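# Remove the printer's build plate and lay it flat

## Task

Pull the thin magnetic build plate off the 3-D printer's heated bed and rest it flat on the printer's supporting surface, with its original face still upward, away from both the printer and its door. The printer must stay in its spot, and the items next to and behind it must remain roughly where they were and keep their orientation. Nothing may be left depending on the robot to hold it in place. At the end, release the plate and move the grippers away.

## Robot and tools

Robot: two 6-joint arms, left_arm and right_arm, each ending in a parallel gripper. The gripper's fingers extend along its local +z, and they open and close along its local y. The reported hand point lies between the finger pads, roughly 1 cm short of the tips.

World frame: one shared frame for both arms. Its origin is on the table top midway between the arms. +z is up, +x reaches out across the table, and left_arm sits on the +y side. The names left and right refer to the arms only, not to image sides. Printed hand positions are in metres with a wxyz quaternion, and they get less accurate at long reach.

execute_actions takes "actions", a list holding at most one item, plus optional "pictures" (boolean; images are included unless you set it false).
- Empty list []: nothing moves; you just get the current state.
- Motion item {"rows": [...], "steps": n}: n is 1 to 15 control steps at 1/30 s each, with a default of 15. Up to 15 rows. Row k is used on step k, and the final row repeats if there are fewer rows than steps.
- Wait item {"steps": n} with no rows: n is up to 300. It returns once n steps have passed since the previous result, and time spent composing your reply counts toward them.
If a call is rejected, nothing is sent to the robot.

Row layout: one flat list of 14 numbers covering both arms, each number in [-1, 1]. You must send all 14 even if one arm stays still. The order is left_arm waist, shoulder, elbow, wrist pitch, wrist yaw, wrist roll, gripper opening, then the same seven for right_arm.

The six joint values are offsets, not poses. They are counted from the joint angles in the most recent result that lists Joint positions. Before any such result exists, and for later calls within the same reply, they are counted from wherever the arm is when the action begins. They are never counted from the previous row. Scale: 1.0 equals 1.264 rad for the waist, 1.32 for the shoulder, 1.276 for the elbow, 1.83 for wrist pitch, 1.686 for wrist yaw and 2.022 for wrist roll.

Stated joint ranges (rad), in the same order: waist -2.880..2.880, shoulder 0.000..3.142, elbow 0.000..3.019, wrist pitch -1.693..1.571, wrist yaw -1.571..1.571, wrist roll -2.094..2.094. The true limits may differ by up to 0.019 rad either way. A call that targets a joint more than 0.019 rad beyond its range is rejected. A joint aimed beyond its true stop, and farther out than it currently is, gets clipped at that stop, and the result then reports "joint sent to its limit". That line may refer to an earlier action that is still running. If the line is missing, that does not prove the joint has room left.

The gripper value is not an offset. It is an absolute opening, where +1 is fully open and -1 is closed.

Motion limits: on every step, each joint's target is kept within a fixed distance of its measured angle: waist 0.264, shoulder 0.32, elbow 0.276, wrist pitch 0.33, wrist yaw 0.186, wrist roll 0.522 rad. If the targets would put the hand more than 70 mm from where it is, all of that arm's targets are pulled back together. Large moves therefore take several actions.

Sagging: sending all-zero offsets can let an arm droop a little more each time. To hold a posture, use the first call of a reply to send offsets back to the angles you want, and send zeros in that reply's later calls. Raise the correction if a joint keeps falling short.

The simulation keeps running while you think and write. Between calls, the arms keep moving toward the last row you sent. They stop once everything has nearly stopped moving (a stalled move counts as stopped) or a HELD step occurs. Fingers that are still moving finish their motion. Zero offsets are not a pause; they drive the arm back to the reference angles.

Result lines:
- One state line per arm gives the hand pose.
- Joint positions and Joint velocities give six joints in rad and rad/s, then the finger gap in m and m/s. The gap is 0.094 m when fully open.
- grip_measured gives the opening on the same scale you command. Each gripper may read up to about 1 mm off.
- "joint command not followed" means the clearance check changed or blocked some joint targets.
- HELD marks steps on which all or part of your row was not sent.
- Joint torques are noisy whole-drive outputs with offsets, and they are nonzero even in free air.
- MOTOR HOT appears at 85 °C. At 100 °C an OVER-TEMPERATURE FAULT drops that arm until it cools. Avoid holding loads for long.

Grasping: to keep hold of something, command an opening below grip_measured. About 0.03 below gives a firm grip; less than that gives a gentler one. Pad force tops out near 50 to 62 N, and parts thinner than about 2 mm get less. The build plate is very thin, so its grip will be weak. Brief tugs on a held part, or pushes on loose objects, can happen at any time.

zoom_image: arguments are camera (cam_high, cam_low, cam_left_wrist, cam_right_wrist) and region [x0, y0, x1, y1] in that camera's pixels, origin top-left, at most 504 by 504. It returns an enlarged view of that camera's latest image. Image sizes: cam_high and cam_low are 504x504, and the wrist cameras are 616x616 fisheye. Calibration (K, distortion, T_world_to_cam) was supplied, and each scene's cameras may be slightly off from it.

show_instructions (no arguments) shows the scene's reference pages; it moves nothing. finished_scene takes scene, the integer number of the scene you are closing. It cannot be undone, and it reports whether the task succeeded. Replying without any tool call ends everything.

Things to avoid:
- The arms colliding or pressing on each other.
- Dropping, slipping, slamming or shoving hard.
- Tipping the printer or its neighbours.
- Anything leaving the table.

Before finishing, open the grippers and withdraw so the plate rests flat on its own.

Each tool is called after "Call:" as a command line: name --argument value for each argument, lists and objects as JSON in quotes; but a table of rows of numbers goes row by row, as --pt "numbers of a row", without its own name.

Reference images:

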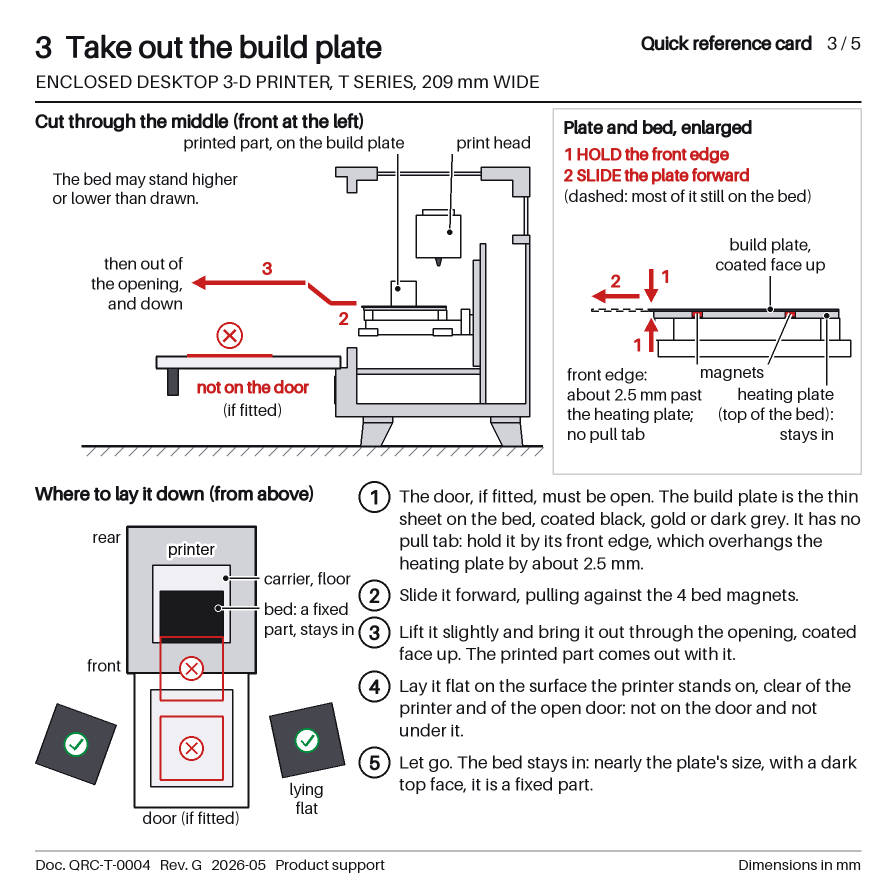

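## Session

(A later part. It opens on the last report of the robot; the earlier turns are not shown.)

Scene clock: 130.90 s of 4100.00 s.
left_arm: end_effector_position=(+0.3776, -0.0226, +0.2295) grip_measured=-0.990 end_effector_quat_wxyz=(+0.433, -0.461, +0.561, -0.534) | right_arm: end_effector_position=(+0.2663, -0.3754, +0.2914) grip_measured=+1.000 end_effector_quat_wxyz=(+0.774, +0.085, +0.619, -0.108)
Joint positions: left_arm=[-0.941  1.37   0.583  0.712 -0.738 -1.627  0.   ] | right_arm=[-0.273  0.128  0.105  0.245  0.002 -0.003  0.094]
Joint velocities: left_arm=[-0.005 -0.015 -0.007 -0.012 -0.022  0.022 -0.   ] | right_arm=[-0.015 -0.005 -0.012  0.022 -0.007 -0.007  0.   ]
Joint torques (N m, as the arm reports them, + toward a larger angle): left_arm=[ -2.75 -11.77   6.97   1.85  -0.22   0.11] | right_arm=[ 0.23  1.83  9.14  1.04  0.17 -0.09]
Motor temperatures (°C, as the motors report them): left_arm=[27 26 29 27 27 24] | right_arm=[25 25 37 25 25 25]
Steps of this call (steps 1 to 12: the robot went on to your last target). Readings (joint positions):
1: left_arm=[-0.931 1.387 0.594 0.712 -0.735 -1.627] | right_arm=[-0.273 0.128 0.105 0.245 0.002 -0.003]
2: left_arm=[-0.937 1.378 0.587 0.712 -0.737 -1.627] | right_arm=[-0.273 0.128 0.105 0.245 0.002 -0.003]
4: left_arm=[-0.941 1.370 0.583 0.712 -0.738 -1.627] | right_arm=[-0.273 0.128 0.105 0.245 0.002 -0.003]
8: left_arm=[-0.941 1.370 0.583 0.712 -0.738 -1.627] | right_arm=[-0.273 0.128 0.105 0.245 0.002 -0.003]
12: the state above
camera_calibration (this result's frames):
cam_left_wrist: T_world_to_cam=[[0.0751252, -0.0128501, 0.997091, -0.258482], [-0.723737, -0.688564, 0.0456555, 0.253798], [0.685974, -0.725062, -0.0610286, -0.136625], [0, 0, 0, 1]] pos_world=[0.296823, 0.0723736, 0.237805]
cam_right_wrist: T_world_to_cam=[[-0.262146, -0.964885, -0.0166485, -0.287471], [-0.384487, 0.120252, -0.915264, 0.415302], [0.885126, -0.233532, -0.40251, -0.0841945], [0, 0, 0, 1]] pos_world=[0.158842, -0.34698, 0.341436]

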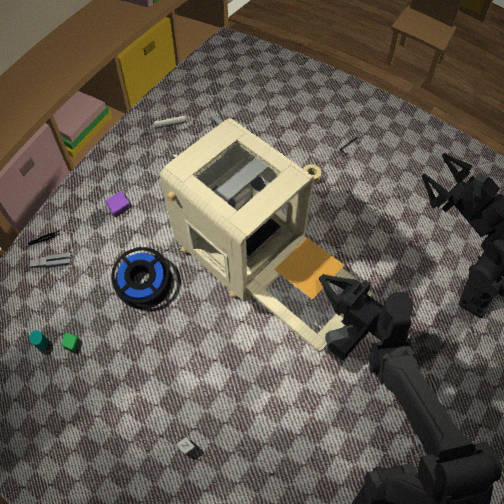

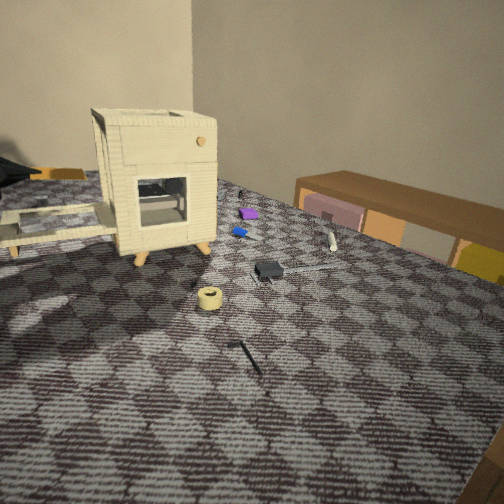

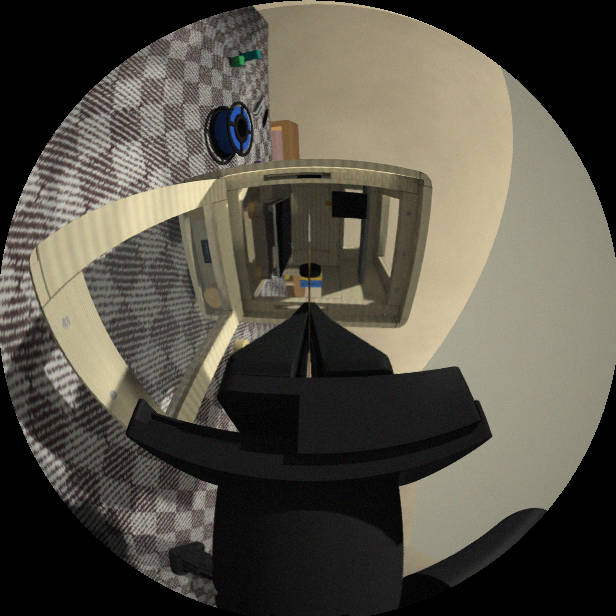

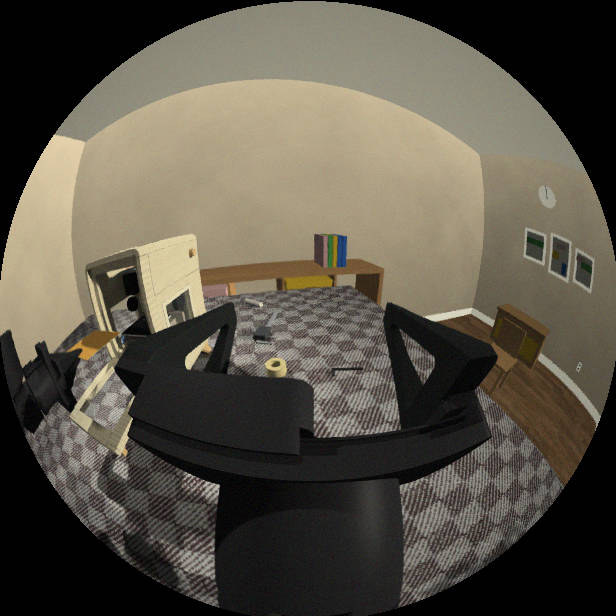

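Call:
execute_actions --actions '[{"rows":[[0,-0.02,0,0,0,0,-1,0,0,0,0,0,0,1],[0,-0.035,-0.01,-0.004,0,0,-1,0,0,0,0,0,0,1],[0,-0.055,-0.022,-0.01,0,0,-1,0,0,0,0,0,0,1],[0,-0.075,-0.035,-0.017,0,0,-1,0,0,0,0,0,0,1],[0,-0.1,-0.05,-0.025,0,0,-1,0,0,0,0,0,0,1],[0,-0.125,-0.065,-0.033,0,0,-1,0,0,0,0,0,0,1],[0,-0.15,-0.08,-0.041,0,0,-1,0,0,0,0,0,0,1],[0,-0.175,-0.095,-0.049,0,0,-1,0,0,0,0,0,0,1],[0,-0.2,-0.11,-0.057,0,0,-1,0,0,0,0,0,0,1],[0,-0.225,-0.125,-0.065,0,0,-1,0,0,0,0,0,0,1],[0,-0.245,-0.137,-0.073,0,0,-1,0,0,0,0,0,0,1],[0,-0.263,-0.148,-0.08,0,0,-1,0,0,0,0,0,0,1],[0,-0.278,-0.157,-0.086,0,0,-1,0,0,0,0,0,0,1],[0,-0.29,-0.163,-0.091,0,0,-1,0,0,0,0,0,0,1],[0,-0.297,-0.167,-0.094,0,0,-1,0,0,0,0,0,0,1]]}]' --pictures false

Call:
execute_actions --actions '[{"steps":8}]' --pictures false

Call:
execute_actions --actions '[{"rows":[[0.015,0,0.015,0,0,0,-1,0,0,0,0,0,0,1],[0.03,0,0.015,0,0,0,-1,0,0,0,0,0,0,1],[0.05,0,0.015,0,0,0,-1,0,0,0,0,0,0,1],[0.075,0,0.015,0,0,0,-1,0,0,0,0,0,0,1],[0.1,0,0.015,0,0,0,-1,0,0,0,0,0,0,1],[0.13,0,0.015,0,0,0,-1,0,0,0,0,0,0,1],[0.16,0,0.015,0,0,0,-1,0,0,0,0,0,0,1],[0.19,0,0.015,0,0,0,-1,0,0,0,0,0,0,1],[0.22,0,0.015,0,0,0,-1,0,0,0,0,0,0,1],[0.25,0,0.015,0,0,0,-1,0,0,0,0,0,0,1],[0.28,0,0.015,0,0,0,-1,0,0,0,0,0,0,1],[0.31,0,0.015,0,0,0,-1,0,0,0,0,0,0,1],[0.335,0,0.015,0,0,0,-1,0,0,0,0,0,0,1],[0.355,0,0.015,0,0,0,-1,0,0,0,0,0,0,1],[0.37,0,0.015,0,0,0,-1,0,0,0,0,0,0,1]]}]' --pictures false

Call:
execute_actions --actions '[{"rows":[[0.05,0,0.015,0,0.02,0,-1,0,0,0,0,0,0,1],[0.07,0,0.015,0,0.05,0,-1,0,0,0,0,0,0,1],[0.09,0,0.015,0,0.08,0,-1,0,0,0,0,0,0,1],[0.11,0,0.015,0,0.11,0.01,-1,0,0,0,0,0,0,1],[0.13,0,0.015,0,0.145,0.01,-1,0,0,0,0,0,0,1],[0.15,0,0.015,0,0.18,0.02,-1,0,0,0,0,0,0,1],[0.17,0,0.015,0,0.215,0.02,-1,0,0,0,0,0,0,1],[0.19,0,0.015,0,0.25,0.03,-1,0,0,0,0,0,0,1],[0.21,0,0.015,0,0.285,0.03,-1,0,0,0,0,0,0,1],[0.23,0,0.015,0,0.32,0.035,-1,0,0,0,0,0,0,1],[0.25,0,0.015,0,0.35,0.035,-1,0,0,0,0,0,0,1],[0.265,0,0.015,0,0.38,0.035,-1,0,0,0,0,0,0,1],[0.275,0,0.015,0,0.405,0.035,-1,0,0,0,0,0,0,1],[0.285,0,0.015,0,0.425,0.035,-1,0,0,0,0,0,0,1],[0.29,0,0.015,0,0.439,0.035,-1,0,0,0,0,0,0,1]]}]' --pictures false

Call:
execute_actions --actions '[{"steps":12}]'

Scene clock: 141.30 s of 4100.00 s.
left_arm: end_effector_position=(+0.3202, +0.0561, +0.2549) grip_measured=-0.990 end_effector_quat_wxyz=(+0.432, -0.461, +0.553, -0.542) | right_arm: end_effector_position=(+0.2663, -0.3754, +0.2914) grip_measured=+1.000 end_effector_quat_wxyz=(+0.774, +0.085, +0.619, -0.108)
Joint positions: left_arm=[-0.941  0.994  0.381  0.562 -0.738 -1.627  0.   ] | right_arm=[-0.273  0.128  0.105  0.245  0.002 -0.003  0.094]
Joint velocities: left_arm=[ 0.015 -0.591 -0.242 -0.266  0.037 -0.022 -0.   ] | right_arm=[-0.005 -0.005  0.007 -0.012 -0.066 -0.007  0.   ]
Joint torques (N m, as the arm reports them, + toward a larger angle): left_arm=[-2.41 -3.85  7.93  1.38 -0.09  0.12] | right_arm=[ 0.22  1.86  9.11  1.07  0.18 -0.1 ]
Motor temperatures (°C, as the motors report them): left_arm=[27 26 28 27 27 24] | right_arm=[25 25 38 25 25 25]
Steps of this call (steps 1 to 30: the robot went on to your last target; steps 31 to 90: nothing new was sent; then 6.90 s passed at rest; steps 91 to 105: all 15 steps of this action). Readings (joint positions):
91: left_arm=[-0.941 1.369 0.583 0.712 -0.738 -1.627] | right_arm=[-0.273 0.128 0.105 0.245 0.002 -0.003]
92: left_arm=[-0.941 1.367 0.581 0.711 -0.738 -1.627] | right_arm=[-0.273 0.128 0.105 0.245 0.002 -0.003]
94: left_arm=[-0.941 1.349 0.567 0.700 -0.738 -1.627] | right_arm=[-0.273 0.128 0.105 0.245 0.002 -0.003]
98: left_arm=[-0.941 1.234 0.493 0.649 -0.738 -1.627] | right_arm=[-0.273 0.128 0.105 0.245 0.002 -0.003]
105: the state above

Scene clock: 141.57 s of 4100.00 s.
left_arm: end_effector_position=(+0.3167, +0.0609, +0.2514) grip_measured=-0.990 end_effector_quat_wxyz=(+0.433, -0.461, +0.558, -0.538) | right_arm: end_effector_position=(+0.2663, -0.3754, +0.2914) grip_measured=+1.000 end_effector_quat_wxyz=(+0.774, +0.085, +0.619, -0.108)
Joint positions: left_arm=[-0.941  0.973  0.367  0.542 -0.738 -1.627  0.   ] | right_arm=[-0.273  0.128  0.105  0.245  0.002 -0.003  0.094]
Joint velocities: left_arm=[-0.015 -0.005  0.002 -0.007 -0.022  0.022 -0.   ] | right_arm=[ 0.005 -0.005 -0.007 -0.012 -0.037  0.022  0.   ]
Joint torques (N m, as the arm reports them, + toward a larger angle): left_arm=[-2.35 -4.67  7.86  1.47 -0.09  0.12] | right_arm=[ 0.18  1.89  9.12  1.04  0.18 -0.09]
Motor temperatures (°C, as the motors report them): left_arm=[27 26 28 27 27 24] | right_arm=[25 25 38 25 25 25]
Steps of this call (steps 1 to 8: the robot went on to your last target). Readings (joint positions):
1: left_arm=[-0.941 0.979 0.374 0.555 -0.738 -1.627] | right_arm=[-0.273 0.128 0.105 0.245 0.002 -0.003]
2: left_arm=[-0.941 0.971 0.369 0.551 -0.738 -1.627] | right_arm=[-0.273 0.128 0.105 0.245 0.002 -0.003]
4: left_arm=[-0.941 0.970 0.367 0.545 -0.738 -1.627] | right_arm=[-0.273 0.128 0.105 0.245 0.002 -0.003]
8: the state above

Scene clock: 142.07 s of 4100.00 s.
left_arm: end_effector_position=(+0.3871, +0.2124, +0.2513) grip_measured=-0.990 end_effector_quat_wxyz=(+0.536, -0.568, +0.448, -0.435) | right_arm: end_effector_position=(+0.2663, -0.3754, +0.2914) grip_measured=+1.000 end_effector_quat_wxyz=(+0.774, +0.085, +0.619, -0.108)
Joint positions: left_arm=[-0.517  0.973  0.367  0.542 -0.737 -1.627  0.   ] | right_arm=[-0.273  0.128  0.105  0.245  0.002 -0.003  0.094]
Joint velocities: left_arm=[ 0.864 -0.005  0.007 -0.012 -0.051 -0.007 -0.001] | right_arm=[ 0.005 -0.005  0.007 -0.007  0.066  0.022  0.   ]
Joint torques (N m, as the arm reports them, + toward a larger angle): left_arm=[-3.08 -5.12  9.08  1.52 -0.14  0.11] | right_arm=[ 0.23  1.85  9.13  1.05  0.18 -0.09]
Motor temperatures (°C, as the motors report them): left_arm=[27 26 28 27 27 24] | right_arm=[25 25 38 25 25 25]
Steps of this call (steps 1 to 15: all 15 steps of this action). Readings (joint positions):
1: left_arm=[-0.941 0.973 0.367 0.542 -0.738 -1.627] | right_arm=[-0.273 0.128 0.105 0.245 0.002 -0.003]
2: left_arm=[-0.938 0.973 0.367 0.542 -0.738 -1.627] | right_arm=[-0.273 0.128 0.105 0.245 0.002 -0.003]
4: left_arm=[-0.916 0.973 0.367 0.542 -0.737 -1.627] | right_arm=[-0.273 0.128 0.105 0.245 0.002 -0.003]
8: left_arm=[-0.790 0.973 0.367 0.542 -0.736 -1.627] | right_arm=[-0.273 0.128 0.105 0.245 0.002 -0.003]
15: the state above

Scene clock: 142.57 s of 4100.00 s.
left_arm: end_effector_position=(+0.4186, +0.2306, +0.2485) grip_measured=-0.990 end_effector_quat_wxyz=(+0.445, -0.478, +0.551, -0.520) | right_arm: end_effector_position=(+0.2663, -0.3754, +0.2914) grip_measured=+1.000 end_effector_quat_wxyz=(+0.774, +0.085, +0.619, -0.108)
Joint positions: left_arm=[-0.174  0.973  0.367  0.542 -0.026 -1.58   0.   ] | right_arm=[-0.273  0.128  0.105  0.245  0.002 -0.003  0.094]
Joint velocities: left_arm=[ 0.405 -0.005 -0.002 -0.007  0.74  -0.007  0.   ] | right_arm=[ 0.005 -0.005  0.007 -0.017 -0.051 -0.066  0.   ]
Joint torques (N m, as the arm reports them, + toward a larger angle): left_arm=[-2.38 -5.45  9.24  1.71  0.    0.23] | right_arm=[ 0.21  1.9   9.12  1.06  0.18 -0.09]
Motor temperatures (°C, as the motors report them): left_arm=[27 26 28 27 27 24] | right_arm=[25 25 38 25 25 25]
Steps of this call (steps 1 to 15: all 15 steps of this action). Readings (joint positions):
1: left_arm=[-0.490 0.973 0.367 0.542 -0.725 -1.627] | right_arm=[-0.273 0.128 0.105 0.245 0.002 -0.003]
2: left_arm=[-0.466 0.973 0.367 0.542 -0.691 -1.627] | right_arm=[-0.273 0.128 0.105 0.245 0.002 -0.003]
4: left_arm=[-0.425 0.973 0.367 0.542 -0.596 -1.626] | right_arm=[-0.273 0.128 0.105 0.245 0.002 -0.003]
8: left_arm=[-0.333 0.973 0.367 0.542 -0.367 -1.611] | right_arm=[-0.273 0.128 0.105 0.245 0.002 -0.003]
15: the state above

Scene clock: 142.97 s of 4100.00 s.
left_arm: end_effector_position=(+0.4191, +0.2336, +0.2485) grip_measured=-0.990 end_effector_quat_wxyz=(+0.444, -0.474, +0.554, -0.520) | right_arm: end_effector_position=(+0.2663, -0.3754, +0.2914) grip_measured=+1.000 end_effector_quat_wxyz=(+0.774, +0.085, +0.619, -0.108)
Joint positions: left_arm=[-0.156  0.973  0.367  0.542 -0.    -1.572  0.   ] | right_arm=[-0.273  0.128  0.105  0.245  0.002 -0.003  0.094]
Joint velocities: left_arm=[ 0.005 -0.005  0.002 -0.002 -0.051  0.037 -0.002] | right_arm=[-0.015 -0.005  0.012  0.007 -0.051  0.022  0.   ]
Joint torques (N m, as the arm reports them, + toward a larger angle): left_arm=[-1.92 -5.5   9.26  1.66  0.06  0.24] | right_arm=[ 0.22  1.88  9.13  1.04  0.17 -0.09]
Motor temperatures (°C, as the motors report them): left_arm=[27 26 28 27 27 24] | right_arm=[25 25 38 25 25 25]
Steps of this call (steps 1 to 12: the robot went on to your last target). Readings (joint positions):
1: left_arm=[-0.163 0.973 0.367 0.542 -0.010 -1.578] | right_arm=[-0.273 0.128 0.105 0.245 0.002 -0.003]
2: left_arm=[-0.158 0.973 0.367 0.542 -0.005 -1.577] | right_arm=[-0.273 0.128 0.105 0.245 0.002 -0.003]
4: left_arm=[-0.156 0.973 0.367 0.542 -0.002 -1.575] | right_arm=[-0.273 0.128 0.105 0.245 0.002 -0.003]
8: left_arm=[-0.156 0.973 0.367 0.542 -0.000 -1.573] | right_arm=[-0.273 0.128 0.105 0.245 0.002 -0.003]
12: the state above
camera_calibration (this result's frames):
cam_left_wrist: T_world_to_cam=[[0.0832085, -0.0155266, 0.996411, -0.279859], [-0.69151, -0.720868, 0.0465138, 0.453203], [0.717558, -0.692899, -0.0707191, 0.00351187], [0, 0, 0, 1]] pos_world=[0.334161, 0.324787, 0.258023]
cam_right_wrist: T_world_to_cam=[[-0.262146, -0.964885, -0.0166485, -0.287471], [-0.384487, 0.120252, -0.915264, 0.415302], [0.885126, -0.233532, -0.40251, -0.0841945], [0, 0, 0, 1]] pos_world=[0.158842, -0.34698, 0.341436]

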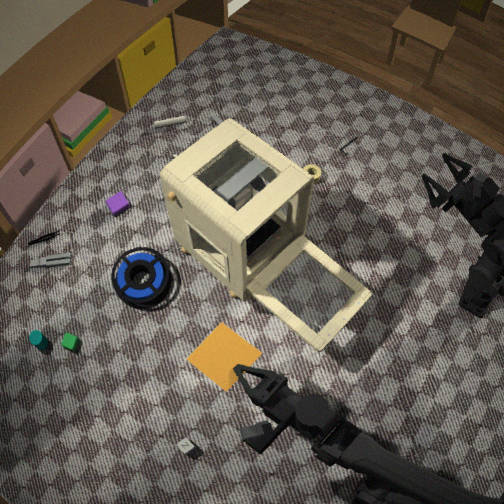

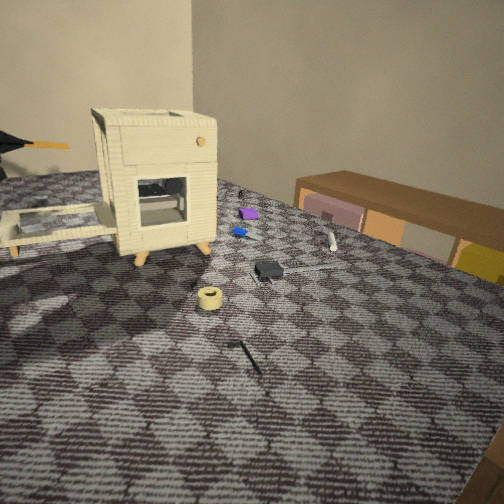

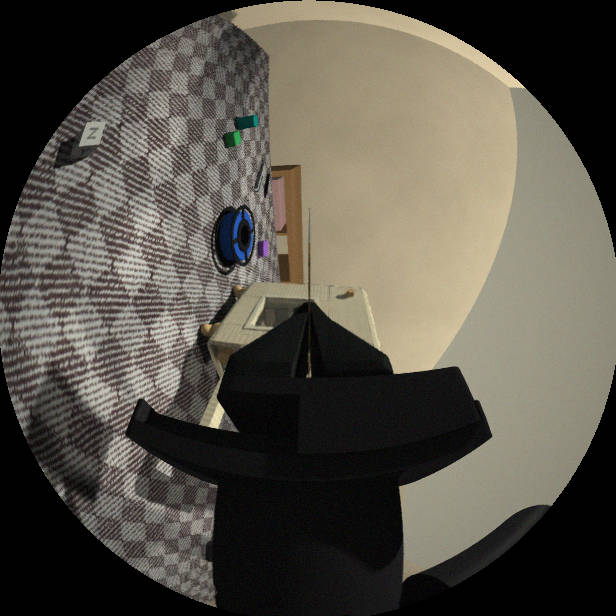

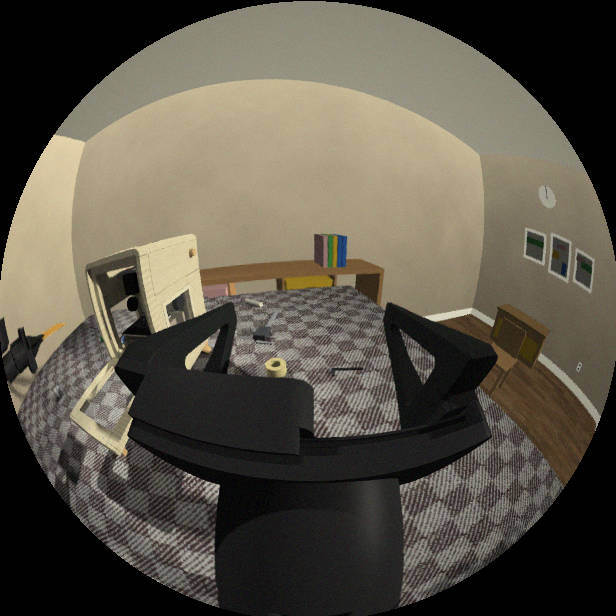

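Call:
execute_actions --actions '[{"rows":[[0,0.01,0.015,-0.003,0,0,-1,0,0,0,0,0,0,1],[0,0.022,0.015,-0.006,0,0,-1,0,0,0,0,0,0,1],[0,0.038,0.015,-0.01,0,0,-1,0,0,0,0,0,0,1],[0,0.056,0.015,-0.014,0,0,-1,0,0,0,0,0,0,1],[0,0.076,0.015,-0.018,0,0,-1,0,0,0,0,0,0,1],[0,0.096,0.015,-0.022,0,0,-1,0,0,0,0,0,0,1],[0,0.116,0.015,-0.026,0,0,-1,0,0,0,0,0,0,1],[0,0.136,0.015,-0.03,0,0,-1,0,0,0,0,0,0,1],[0,0.156,0.015,-0.034,0,0,-1,0,0,0,0,0,0,1],[0,0.174,0.015,-0.038,0,0,-1,0,0,0,0,0,0,1],[0,0.19,0.015,-0.041,0,0,-1,0,0,0,0,0,0,1],[0,0.204,0.015,-0.044,0,0,-1,0,0,0,0,0,0,1],[0,0.215,0.015,-0.046,0,0,-1,0,0,0,0,0,0,1],[0,0.223,0.015,-0.048,0,0,-1,0,0,0,0,0,0,1],[0,0.228,0.015,-0.05,0,0,-1,0,0,0,0,0,0,1]]}]' --pictures false

Call:
execute_actions --actions '[{"steps":10}]' --pictures false

Call:
execute_actions --actions '[{"rows":[[0,0.008,0.015,0.012,0,0,-1,0,0,0,0,0,0,1],[0,0.016,0.015,0.017,0,0,-1,0,0,0,0,0,0,1],[0,0.024,0.015,0.022,0,0,-1,0,0,0,0,0,0,1],[0,0.032,0.015,0.027,0,0,-1,0,0,0,0,0,0,1],[0,0.04,0.015,0.032,0,0,-1,0,0,0,0,0,0,1],[0,0.048,0.015,0.037,0,0,-1,0,0,0,0,0,0,1],[0,0.056,0.015,0.042,0,0,-1,0,0,0,0,0,0,1],[0,0.064,0.015,0.047,0,0,-1,0,0,0,0,0,0,1],[0,0.072,0.015,0.052,0,0,-1,0,0,0,0,0,0,1],[0,0.08,0.015,0.057,0,0,-1,0,0,0,0,0,0,1]]}]'

Call:
zoom_image --camera "cam_low" --region '[0, 150, 130, 270]'

Scene clock: 150.90 s of 4100.00 s.
left_arm: end_effector_position=(+0.4275, +0.2323, +0.1052) grip_measured=-0.990 end_effector_quat_wxyz=(+0.346, -0.550, +0.644, -0.404) | right_arm: end_effector_position=(+0.2663, -0.3754, +0.2914) grip_measured=+1.000 end_effector_quat_wxyz=(+0.774, +0.085, +0.619, -0.108)
Joint positions: left_arm=[-0.156  1.272  0.367  0.456 -0.    -1.571  0.   ] | right_arm=[-0.273  0.128  0.105  0.245  0.002 -0.003  0.094]
Joint velocities: left_arm=[-0.005  0.405 -0.002 -0.154 -0.051  0.022  0.   ] | right_arm=[-0.005 -0.015 -0.007 -0.002  0.037 -0.022  0.   ]
Joint torques (N m, as the arm reports them, + toward a larger angle): left_arm=[ -2.34 -10.24   7.62   1.9   -0.07   0.1 ] | right_arm=[ 0.2   1.83  9.13  1.06  0.17 -0.09]
Motor temperatures (°C, as the motors report them): left_arm=[27 26 29 27 27 25] | right_arm=[25 25 38 25 25 25]
Steps of this call (steps 1 to 30: the robot went on to your last target; steps 31 to 90: nothing new was sent; then 4.43 s passed at rest; steps 91 to 105: all 15 steps of this action). Readings (joint positions):
91: left_arm=[-0.156 0.974 0.367 0.541 -0.000 -1.571] | right_arm=[-0.273 0.128 0.105 0.245 0.002 -0.003]
92: left_arm=[-0.156 0.976 0.367 0.540 -0.000 -1.571] | right_arm=[-0.273 0.128 0.105 0.245 0.002 -0.003]
94: left_arm=[-0.156 0.992 0.367 0.534 -0.000 -1.571] | right_arm=[-0.273 0.128 0.105 0.245 0.002 -0.003]
98: left_arm=[-0.156 1.087 0.367 0.508 -0.000 -1.571] | right_arm=[-0.273 0.128 0.105 0.245 0.002 -0.003]
105: the state above

Scene clock: 151.23 s of 4100.00 s.
left_arm: end_effector_position=(+0.4261, +0.2325, +0.0964) grip_measured=-0.990 end_effector_quat_wxyz=(+0.339, -0.555, +0.649, -0.396) | right_arm: end_effector_position=(+0.2663, -0.3754, +0.2914) grip_measured=+1.000 end_effector_quat_wxyz=(+0.774, +0.085, +0.619, -0.108)
Joint positions: left_arm=[-0.156  1.289  0.367  0.448 -0.    -1.571  0.   ] | right_arm=[-0.273  0.128  0.105  0.245  0.002 -0.003  0.094]
Joint velocities: left_arm=[-0.034 -0.005 -0.037 -0.002  0.022 -0.081 -0.   ] | right_arm=[-0.005 -0.015 -0.007  0.002 -0.007 -0.037  0.   ]
Joint torques (N m, as the arm reports them, + toward a larger angle): left_arm=[-2.25 -9.64  7.46  1.68 -0.09  0.1 ] | right_arm=[ 0.19  1.84  9.12  1.06  0.17 -0.09]
Motor temperatures (°C, as the motors report them): left_arm=[27 26 29 27 27 25] | right_arm=[25 25 38 25 25 25]
Steps of this call (steps 1 to 10: the robot went on to your last target). Readings (joint positions):
1: left_arm=[-0.156 1.283 0.367 0.451 -0.000 -1.571] | right_arm=[-0.273 0.128 0.105 0.245 0.002 -0.003]
2: left_arm=[-0.156 1.288 0.367 0.449 -0.000 -1.571] | right_arm=[-0.273 0.128 0.105 0.245 0.002 -0.003]
4: left_arm=[-0.156 1.289 0.367 0.448 -0.000 -1.571] | right_arm=[-0.273 0.128 0.105 0.245 0.002 -0.003]
8: left_arm=[-0.156 1.289 0.367 0.448 -0.000 -1.571] | right_arm=[-0.273 0.128 0.105 0.245 0.002 -0.003]
10: the state above

Scene clock: 151.73 s of 4100.00 s.
left_arm: end_effector_position=(+0.4298, +0.2319, +0.0677) grip_measured=-0.990 end_effector_quat_wxyz=(+0.330, -0.560, +0.655, -0.386) | right_arm: end_effector_position=(+0.2663, -0.3754, +0.2914) grip_measured=+1.000 end_effector_quat_wxyz=(+0.774, +0.085, +0.619, -0.108)
Joint positions: left_arm=[-0.156  1.4    0.367  0.526 -0.    -1.571  0.   ] | right_arm=[-0.273  0.128  0.105  0.245  0.002 -0.003  0.094]
Joint velocities: left_arm=[-0.015 -0.015 -0.007  0.037 -0.051 -0.051  0.   ] | right_arm=[ 0.005 -0.024 -0.002 -0.002 -0.007 -0.037  0.   ]
Joint torques (N m, as the arm reports them, + toward a larger angle): left_arm=[-2.35 -9.65  6.78  2.58 -0.09  0.11] | right_arm=[ 0.23  1.98  9.12  1.04  0.17 -0.09]
Motor temperatures (°C, as the motors report them): left_arm=[27 26 29 27 27 25] | right_arm=[25 25 38 25 25 25]
Steps of this call (steps 1 to 15: all 15 steps of this action). Readings (joint positions):
1: left_arm=[-0.156 1.289 0.367 0.448 -0.000 -1.571] | right_arm=[-0.273 0.128 0.105 0.245 0.002 -0.003]
2: left_arm=[-0.156 1.291 0.367 0.450 -0.000 -1.571] | right_arm=[-0.273 0.128 0.105 0.245 0.002 -0.003]
4: left_arm=[-0.156 1.302 0.367 0.462 -0.000 -1.571] | right_arm=[-0.273 0.128 0.105 0.245 0.002 -0.003]
8: left_arm=[-0.156 1.347 0.367 0.496 -0.000 -1.571] | right_arm=[-0.273 0.128 0.105 0.245 0.002 -0.003]
15: the state above
camera_calibration (this result's frames):
cam_left_wrist: T_world_to_cam=[[0.496914, -0.0809961, 0.864012, -0.254363], [-0.617538, -0.732509, 0.286492, 0.422451], [0.609691, -0.675922, -0.414012, 0.0475577], [0, 0, 0, 1]] pos_world=[0.358281, 0.320992, 0.118433]
cam_right_wrist: T_world_to_cam=[[-0.262146, -0.964885, -0.0166485, -0.287471], [-0.384487, 0.120252, -0.915264, 0.415302], [0.885126, -0.233532, -0.40251, -0.0841945], [0, 0, 0, 1]] pos_world=[0.158842, -0.34698, 0.341436]

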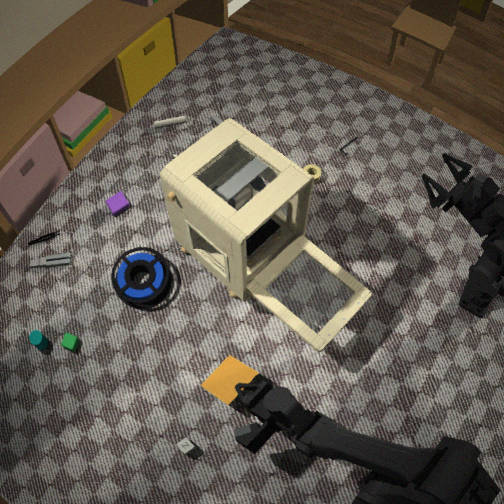

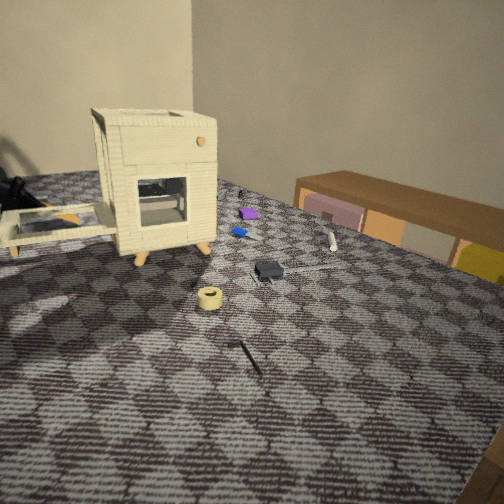

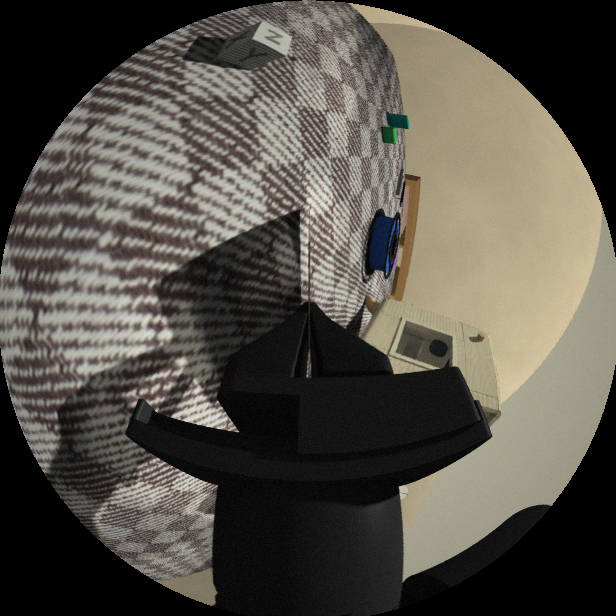

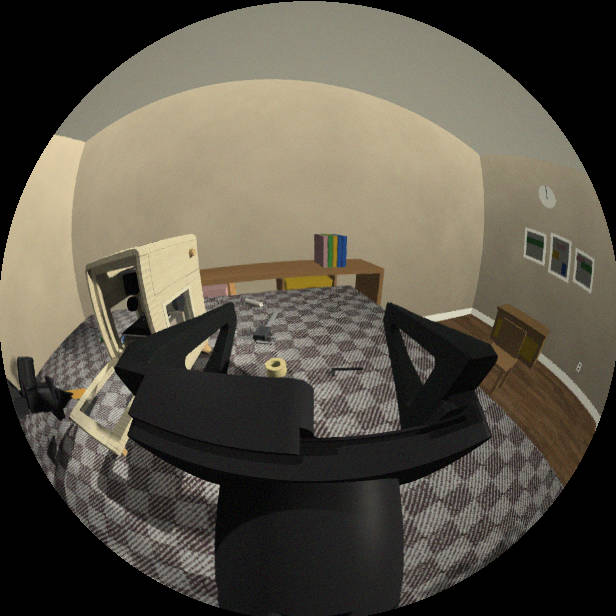

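Region (0, 150, 130, 270) of cam_low's 504x504 image, scaled by 3.877, with more detail than that image has; it fills the top 465 rows of this view, and the rest is white.

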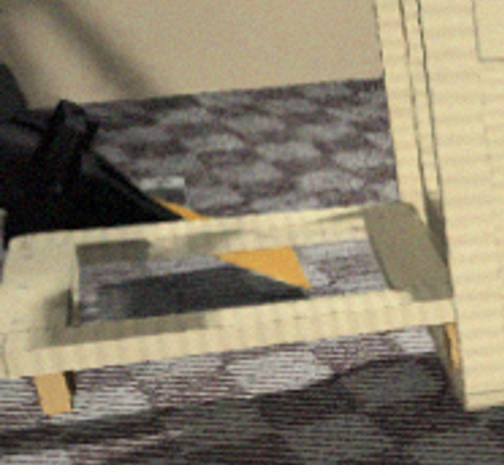

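Call:
execute_actions --actions '[{"rows":[[0,0.004,0.012,0,0,0,-1,0,0,0,0,0,0,1],[0,0.008,0.012,0,0,0,-1,0,0,0,0,0,0,1],[0,0.011,0.012,0,0,0,-1,0,0,0,0,0,0,1],[0,0.014,0.012,0,0,0,-1,0,0,0,0,0,0,1],[0,0.017,0.012,0,0,0,-1,0,0,0,0,0,0,1],[0,0.019,0.012,0,0,0,-1,0,0,0,0,0,0,1]]}]'

Scene clock: 153.47 s of 4100.00 s.
left_arm: end_effector_position=(+0.4289, +0.2321, +0.0603) grip_measured=-0.990 end_effector_quat_wxyz=(+0.325, -0.563, +0.658, -0.380) | right_arm: end_effector_position=(+0.2663, -0.3754, +0.2914) grip_measured=+1.000 end_effector_quat_wxyz=(+0.774, +0.085, +0.619, -0.108)
Joint positions: left_arm=[-0.156  1.42   0.367  0.529 -0.    -1.571  0.   ] | right_arm=[-0.273  0.128  0.105  0.245  0.002 -0.003  0.094]
Joint velocities: left_arm=[-0.005  0.005 -0.032 -0.002 -0.022 -0.022  0.   ] | right_arm=[-0.005 -0.005 -0.007 -0.007  0.007 -0.037  0.   ]
Joint torques (N m, as the arm reports them, + toward a larger angle): left_arm=[-2.56 -8.71  6.35  1.5  -0.09  0.1 ] | right_arm=[ 0.26  1.84  9.13  1.06  0.17 -0.09]
Motor temperatures (°C, as the motors report them): left_arm=[27 26 29 27 27 25] | right_arm=[25 25 38 25 25 25]
Steps of this call (steps 1 to 15: the robot went on to your last target; steps 16 to 37: nothing new was sent; steps 38 to 52: all 15 steps of this action). Readings (joint positions):
38: left_arm=[-0.156 1.400 0.367 0.530 -0.000 -1.571] | right_arm=[-0.273 0.128 0.105 0.245 0.002 -0.003]
39: left_arm=[-0.156 1.400 0.367 0.529 -0.000 -1.571] | right_arm=[-0.273 0.128 0.105 0.245 0.002 -0.003]
41: left_arm=[-0.156 1.404 0.367 0.529 -0.000 -1.571] | right_arm=[-0.273 0.128 0.105 0.245 0.002 -0.003]
45: left_arm=[-0.156 1.418 0.367 0.529 -0.000 -1.571] | right_arm=[-0.273 0.128 0.105 0.245 0.002 -0.003]
52: the state above
camera_calibration (this result's frames):
cam_left_wrist: T_world_to_cam=[[0.511169, -0.0832387, 0.85544, -0.252506], [-0.612719, -0.733267, 0.29478, 0.421716], [0.602729, -0.674827, -0.425825, 0.0485999], [0, 0, 0, 1]] pos_world=[0.358174, 0.321009, 0.112385]
cam_right_wrist: T_world_to_cam=[[-0.262146, -0.964885, -0.0166485, -0.287471], [-0.384487, 0.120252, -0.915264, 0.415302], [0.885126, -0.233532, -0.40251, -0.0841945], [0, 0, 0, 1]] pos_world=[0.158842, -0.34698, 0.341436]

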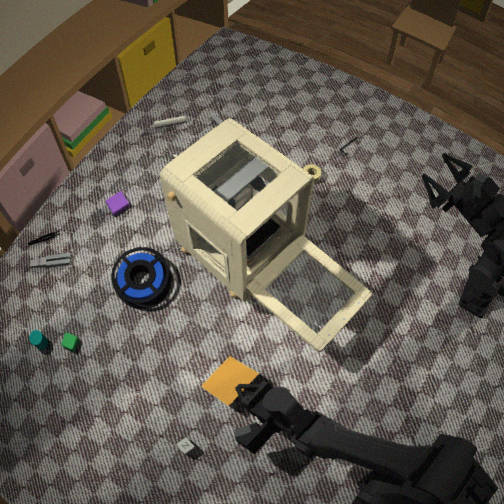

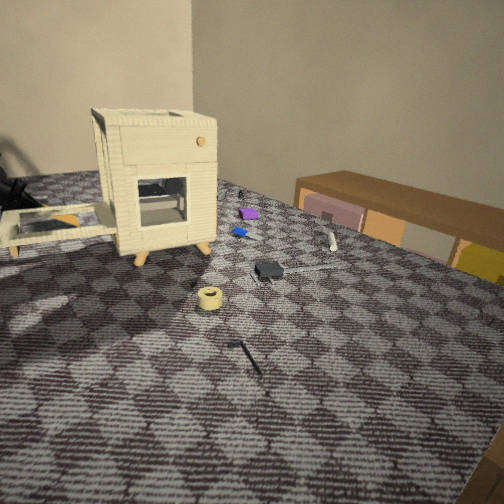

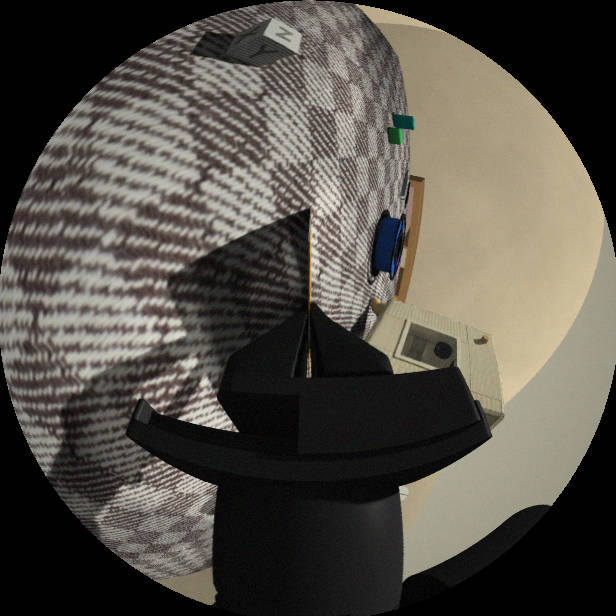

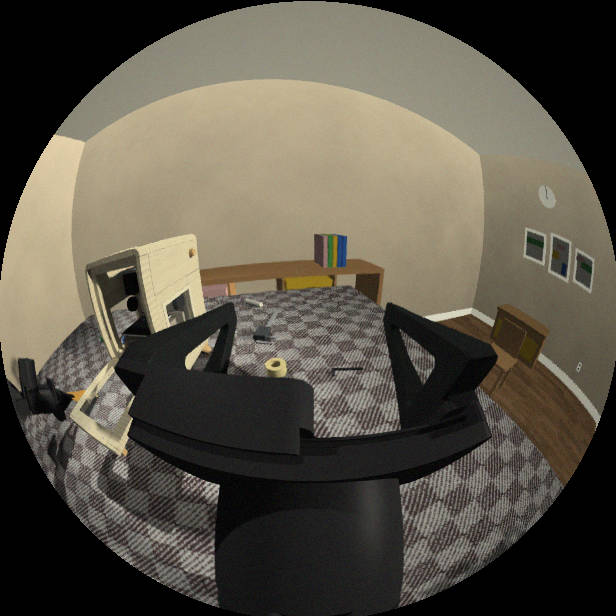

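Call:
execute_actions --actions '[{"rows":[[0,0,0.012,0,0,0,-0.96,0,0,0,0,0,0,1],[0,0,0.012,0,0,0,-0.93,0,0,0,0,0,0,1],[0,0,0.012,0,0,0,-0.9,0,0,0,0,0,0,1],[0,0,0.012,0,0,0,-0.86,0,0,0,0,0,0,1],[0,0,0.012,0,0,0,-0.82,0,0,0,0,0,0,1],[0,0,0.012,0,0,0,-0.78,0,0,0,0,0,0,1],[0,0,0.012,0,0,0,-0.74,0,0,0,0,0,0,1],[0,0,0.012,0,0,0,-0.7,0,0,0,0,0,0,1],[0,0,0.012,0,0,0,-0.66,0,0,0,0,0,0,1],[0,0,0.012,0,0,0,-0.62,0,0,0,0,0,0,1],[0,0,0.012,0,0,0,-0.58,0,0,0,0,0,0,1],[0,0,0.012,0,0,0,-0.54,0,0,0,0,0,0,1],[0,0,0.012,0,0,0,-0.5,0,0,0,0,0,0,1]]}]' --pictures false

Call:
execute_actions --actions '[{"rows":[[0,0,0.012,-0.006,0,0,-0.5,0,0,0,0,0,0,1],[0,0,0.012,-0.012,0,0,-0.5,0,0,0,0,0,0,1],[0,0,0.012,-0.018,0,0,-0.5,0,0,0,0,0,0,1],[0,0,0.012,-0.024,0,0,-0.5,0,0,0,0,0,0,1],[0,0,0.012,-0.03,0,0,-0.5,0,0,0,0,0,0,1],[0,0,0.012,-0.036,0,0,-0.5,0,0,0,0,0,0,1],[0,0,0.012,-0.042,0,0,-0.5,0,0,0,0,0,0,1],[0,0,0.012,-0.048,0,0,-0.5,0,0,0,0,0,0,1],[0,0,0.012,-0.054,0,0,-0.5,0,0,0,0,0,0,1],[0,0,0.012,-0.06,0,0,-0.5,0,0,0,0,0,0,1],[0,0,0.012,-0.066,0,0,-0.5,0,0,0,0,0,0,1],[0,0,0.012,-0.073,0,0,-0.5,0,0,0,0,0,0,1]]}]'

Scene clock: 157.57 s of 4100.00 s.
left_arm: end_effector_position=(+0.4289, +0.2321, +0.0603) grip_measured=-0.503 end_effector_quat_wxyz=(+0.325, -0.563, +0.658, -0.380) | right_arm: end_effector_position=(+0.2663, -0.3754, +0.2914) grip_measured=+1.000 end_effector_quat_wxyz=(+0.774, +0.085, +0.619, -0.108)
Joint positions: left_arm=[-0.156  1.42   0.367  0.529 -0.    -1.571  0.023] | right_arm=[-0.273  0.128  0.105  0.245  0.002 -0.003  0.094]
Joint velocities: left_arm=[-0.015 -0.005  0.007 -0.007  0.051  0.007  0.002] | right_arm=[-0.005 -0.015  0.002  0.022  0.007 -0.022  0.   ]
Joint torques (N m, as the arm reports them, + toward a larger angle): left_arm=[-2.46 -9.2   6.4   1.64 -0.09  0.12] | right_arm=[ 0.22  1.89  9.09  1.06  0.17 -0.09]
Motor temperatures (°C, as the motors report them): left_arm=[27 26 28 27 27 24] | right_arm=[25 25 38 25 25 25]
Steps of this call (steps 1 to 15: the robot went on to your last target; steps 16 to 90: nothing new was sent; then 0.60 s passed at rest; steps 91 to 105: all 15 steps of this action). Readings (joint positions):
91: left_arm=[-0.156 1.420 0.367 0.529 -0.000 -1.571] | right_arm=[-0.273 0.128 0.105 0.245 0.002 -0.003]
92: left_arm=[-0.156 1.420 0.367 0.529 -0.000 -1.571] | right_arm=[-0.273 0.128 0.105 0.245 0.002 -0.003]
94: left_arm=[-0.156 1.420 0.367 0.529 -0.000 -1.571] | right_arm=[-0.273 0.128 0.105 0.245 0.002 -0.003]
98: left_arm=[-0.156 1.420 0.367 0.529 -0.000 -1.571] | right_arm=[-0.273 0.128 0.105 0.245 0.002 -0.003]
105: the state above

Scene clock: 158.07 s of 4100.00 s.
left_arm: end_effector_position=(+0.4119, +0.2348, +0.0345) grip_measured=-0.502 end_effector_quat_wxyz=(+0.289, -0.582, +0.681, -0.338) | right_arm: end_effector_position=(+0.2663, -0.3754, +0.2914) grip_measured=+1.000 end_effector_quat_wxyz=(+0.774, +0.085, +0.619, -0.108)
Joint positions: left_arm=[-0.156  1.42   0.367  0.403 -0.    -1.571  0.023] | right_arm=[-0.273  0.128  0.105  0.245  0.002 -0.003  0.094]
Joint velocities: left_arm=[-0.015  0.005 -0.007 -0.066 -0.095 -0.007  0.   ] | right_arm=[ 0.005 -0.015  0.002 -0.007 -0.051 -0.037  0.   ]
Joint torques (N m, as the arm reports them, + toward a larger angle): left_arm=[-2.33 -9.22  6.29  1.38 -0.1   0.1 ] | right_arm=[ 0.23  1.83  9.11  1.06  0.18 -0.09]
Motor temperatures (°C, as the motors report them): left_arm=[27 26 28 27 27 24] | right_arm=[25 25 38 25 25 25]
Steps of this call (steps 1 to 15: all 15 steps of this action). Readings (joint positions):
1: left_arm=[-0.156 1.420 0.367 0.527 -0.000 -1.571] | right_arm=[-0.273 0.128 0.105 0.245 0.002 -0.003]
2: left_arm=[-0.156 1.420 0.367 0.523 -0.000 -1.571] | right_arm=[-0.273 0.128 0.105 0.245 0.002 -0.003]
4: left_arm=[-0.156 1.420 0.367 0.508 -0.000 -1.571] | right_arm=[-0.273 0.128 0.105 0.245 0.002 -0.003]
8: left_arm=[-0.156 1.420 0.367 0.466 -0.000 -1.571] | right_arm=[-0.273 0.128 0.105 0.245 0.002 -0.003]
15: the state above
camera_calibration (this result's frames):
cam_left_wrist: T_world_to_cam=[[0.613515, -0.0993397, 0.78341, -0.257398], [-0.572183, -0.739644, 0.354307, 0.40363], [0.544247, -0.665627, -0.510623, 0.074494], [0, 0, 0, 1]] pos_world=[0.348325, 0.322558, 0.0966776]
cam_right_wrist: T_world_to_cam=[[-0.262146, -0.964885, -0.0166485, -0.287471], [-0.384487, 0.120252, -0.915264, 0.415302], [0.885126, -0.233532, -0.40251, -0.0841945], [0, 0, 0, 1]] pos_world=[0.158842, -0.34698, 0.341436]

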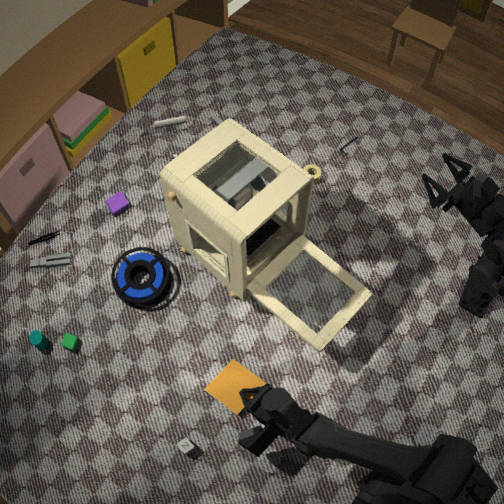

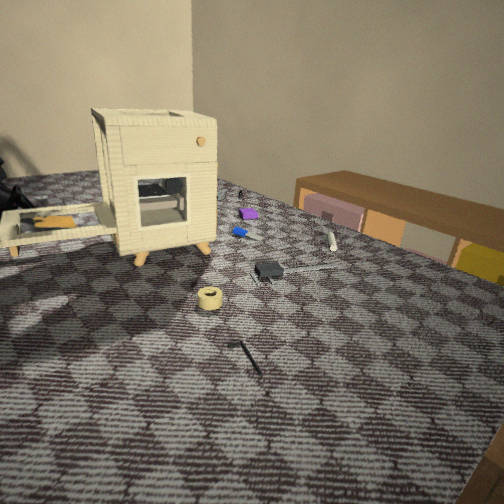

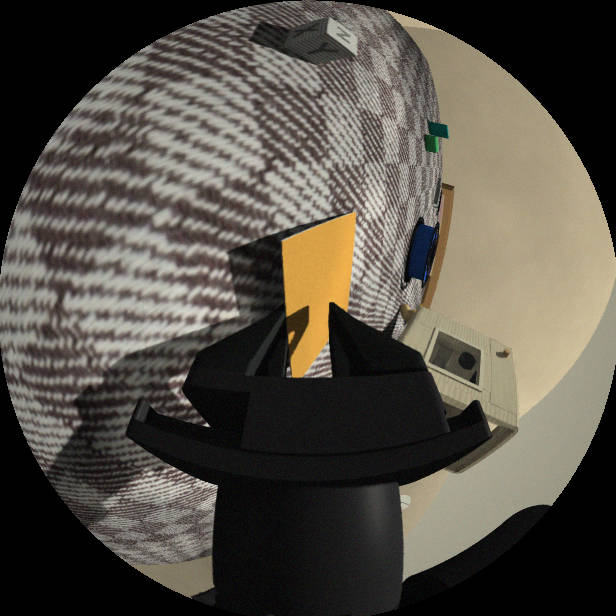

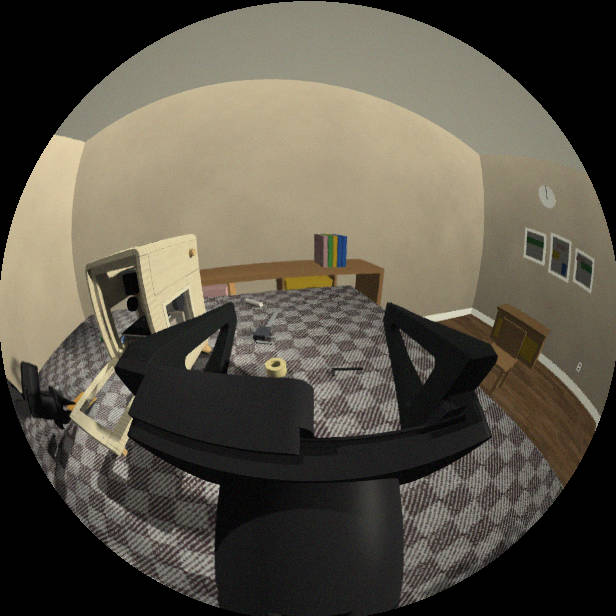

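Call:
execute_actions --actions '[]'

Scene clock: 163.27 s of 4100.00 s.
left_arm: end_effector_position=(+0.4114, +0.2348, +0.0338) grip_measured=-0.502 end_effector_quat_wxyz=(+0.288, -0.583, +0.681, -0.337) | right_arm: end_effector_position=(+0.2663, -0.3754, +0.2914) grip_measured=+1.000 end_effector_quat_wxyz=(+0.774, +0.085, +0.619, -0.108)
Joint positions: left_arm=[-0.156  1.42   0.367  0.399 -0.    -1.571  0.023] | right_arm=[-0.273  0.128  0.105  0.245  0.002 -0.003  0.094]
Joint velocities: left_arm=[ 0.005  0.005  0.012 -0.012 -0.037 -0.037  0.002] | right_arm=[ 0.005  0.015 -0.002 -0.022 -0.051 -0.037  0.   ]
Joint torques (N m, as the arm reports them, + toward a larger angle): left_arm=[-2.33 -8.98  6.24  1.24 -0.1   0.11] | right_arm=[ 0.26  1.89  9.11  1.05  0.17 -0.09]
Motor temperatures (°C, as the motors report them): left_arm=[27 26 28 27 27 24] | right_arm=[25 25 38 25 25 25]
Steps of this call (steps 1 to 15: the robot went on to your last target; steps 16 to 90: nothing new was sent; then 2.20 s passed at rest). Readings (joint positions):
1: left_arm=[-0.156 1.420 0.367 0.401 -0.000 -1.571] | right_arm=[-0.273 0.128 0.105 0.245 0.002 -0.003]
2: left_arm=[-0.156 1.420 0.367 0.400 -0.000 -1.571] | right_arm=[-0.273 0.128 0.105 0.245 0.002 -0.003]
4: left_arm=[-0.156 1.420 0.367 0.400 -0.000 -1.571] | right_arm=[-0.273 0.128 0.105 0.245 0.002 -0.003]
8: left_arm=[-0.156 1.420 0.367 0.399 -0.000 -1.571] | right_arm=[-0.273 0.128 0.105 0.245 0.002 -0.003]
90: the state above
All arms were judged still, so your last target was given up. Only a new action makes them travel on or press farther. Fingers that are still opening or closing keep moving.
camera_calibration (this result's frames):
cam_left_wrist: T_world_to_cam=[[0.616169, -0.0997571, 0.781271, -0.257475], [-0.570979, -0.739833, 0.355851, 0.403134], [0.542512, -0.665354, -0.512821, 0.075204], [0, 0, 0, 1]] pos_world=[0.34803, 0.322604, 0.0962687]
cam_right_wrist: T_world_to_cam=[[-0.262146, -0.964885, -0.0166485, -0.287471], [-0.384487, 0.120252, -0.915264, 0.415302], [0.885126, -0.233532, -0.40251, -0.0841945], [0, 0, 0, 1]] pos_world=[0.158842, -0.34698, 0.341436]

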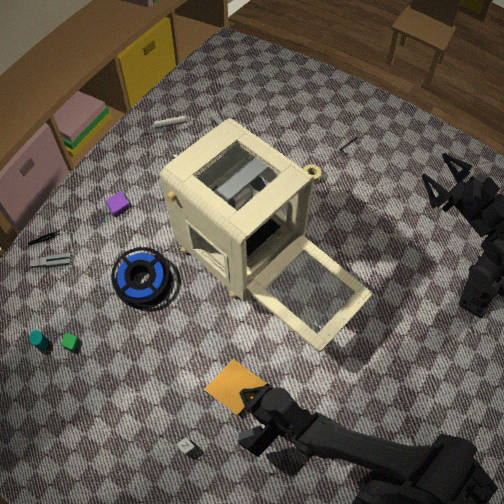

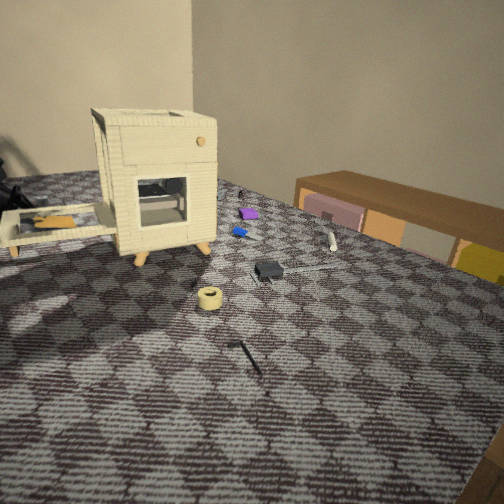

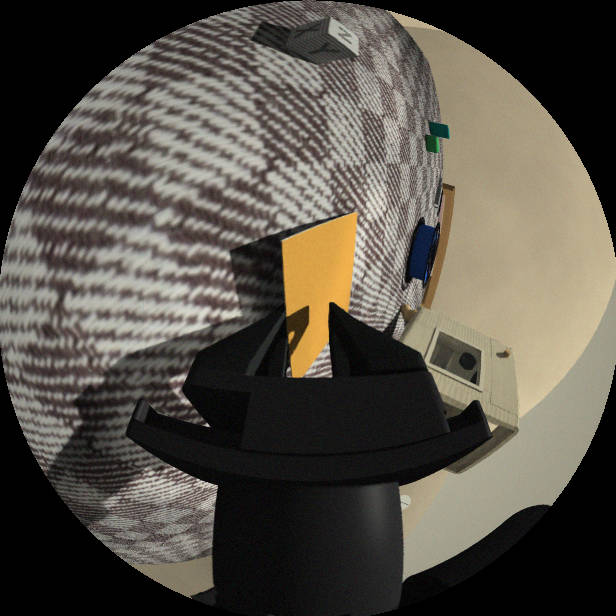

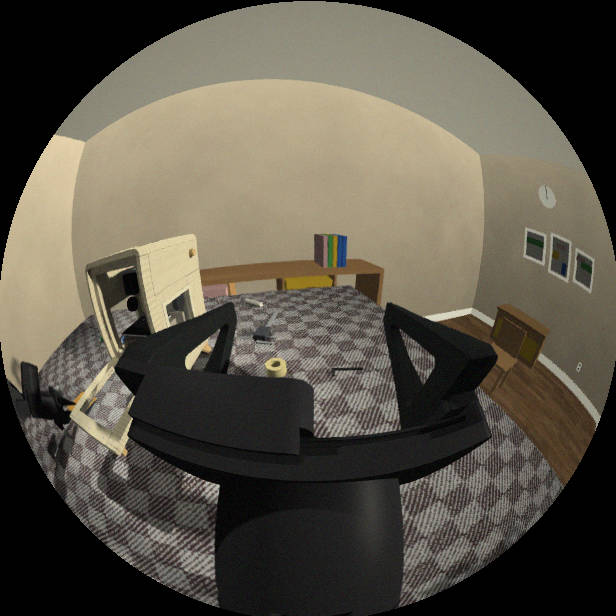

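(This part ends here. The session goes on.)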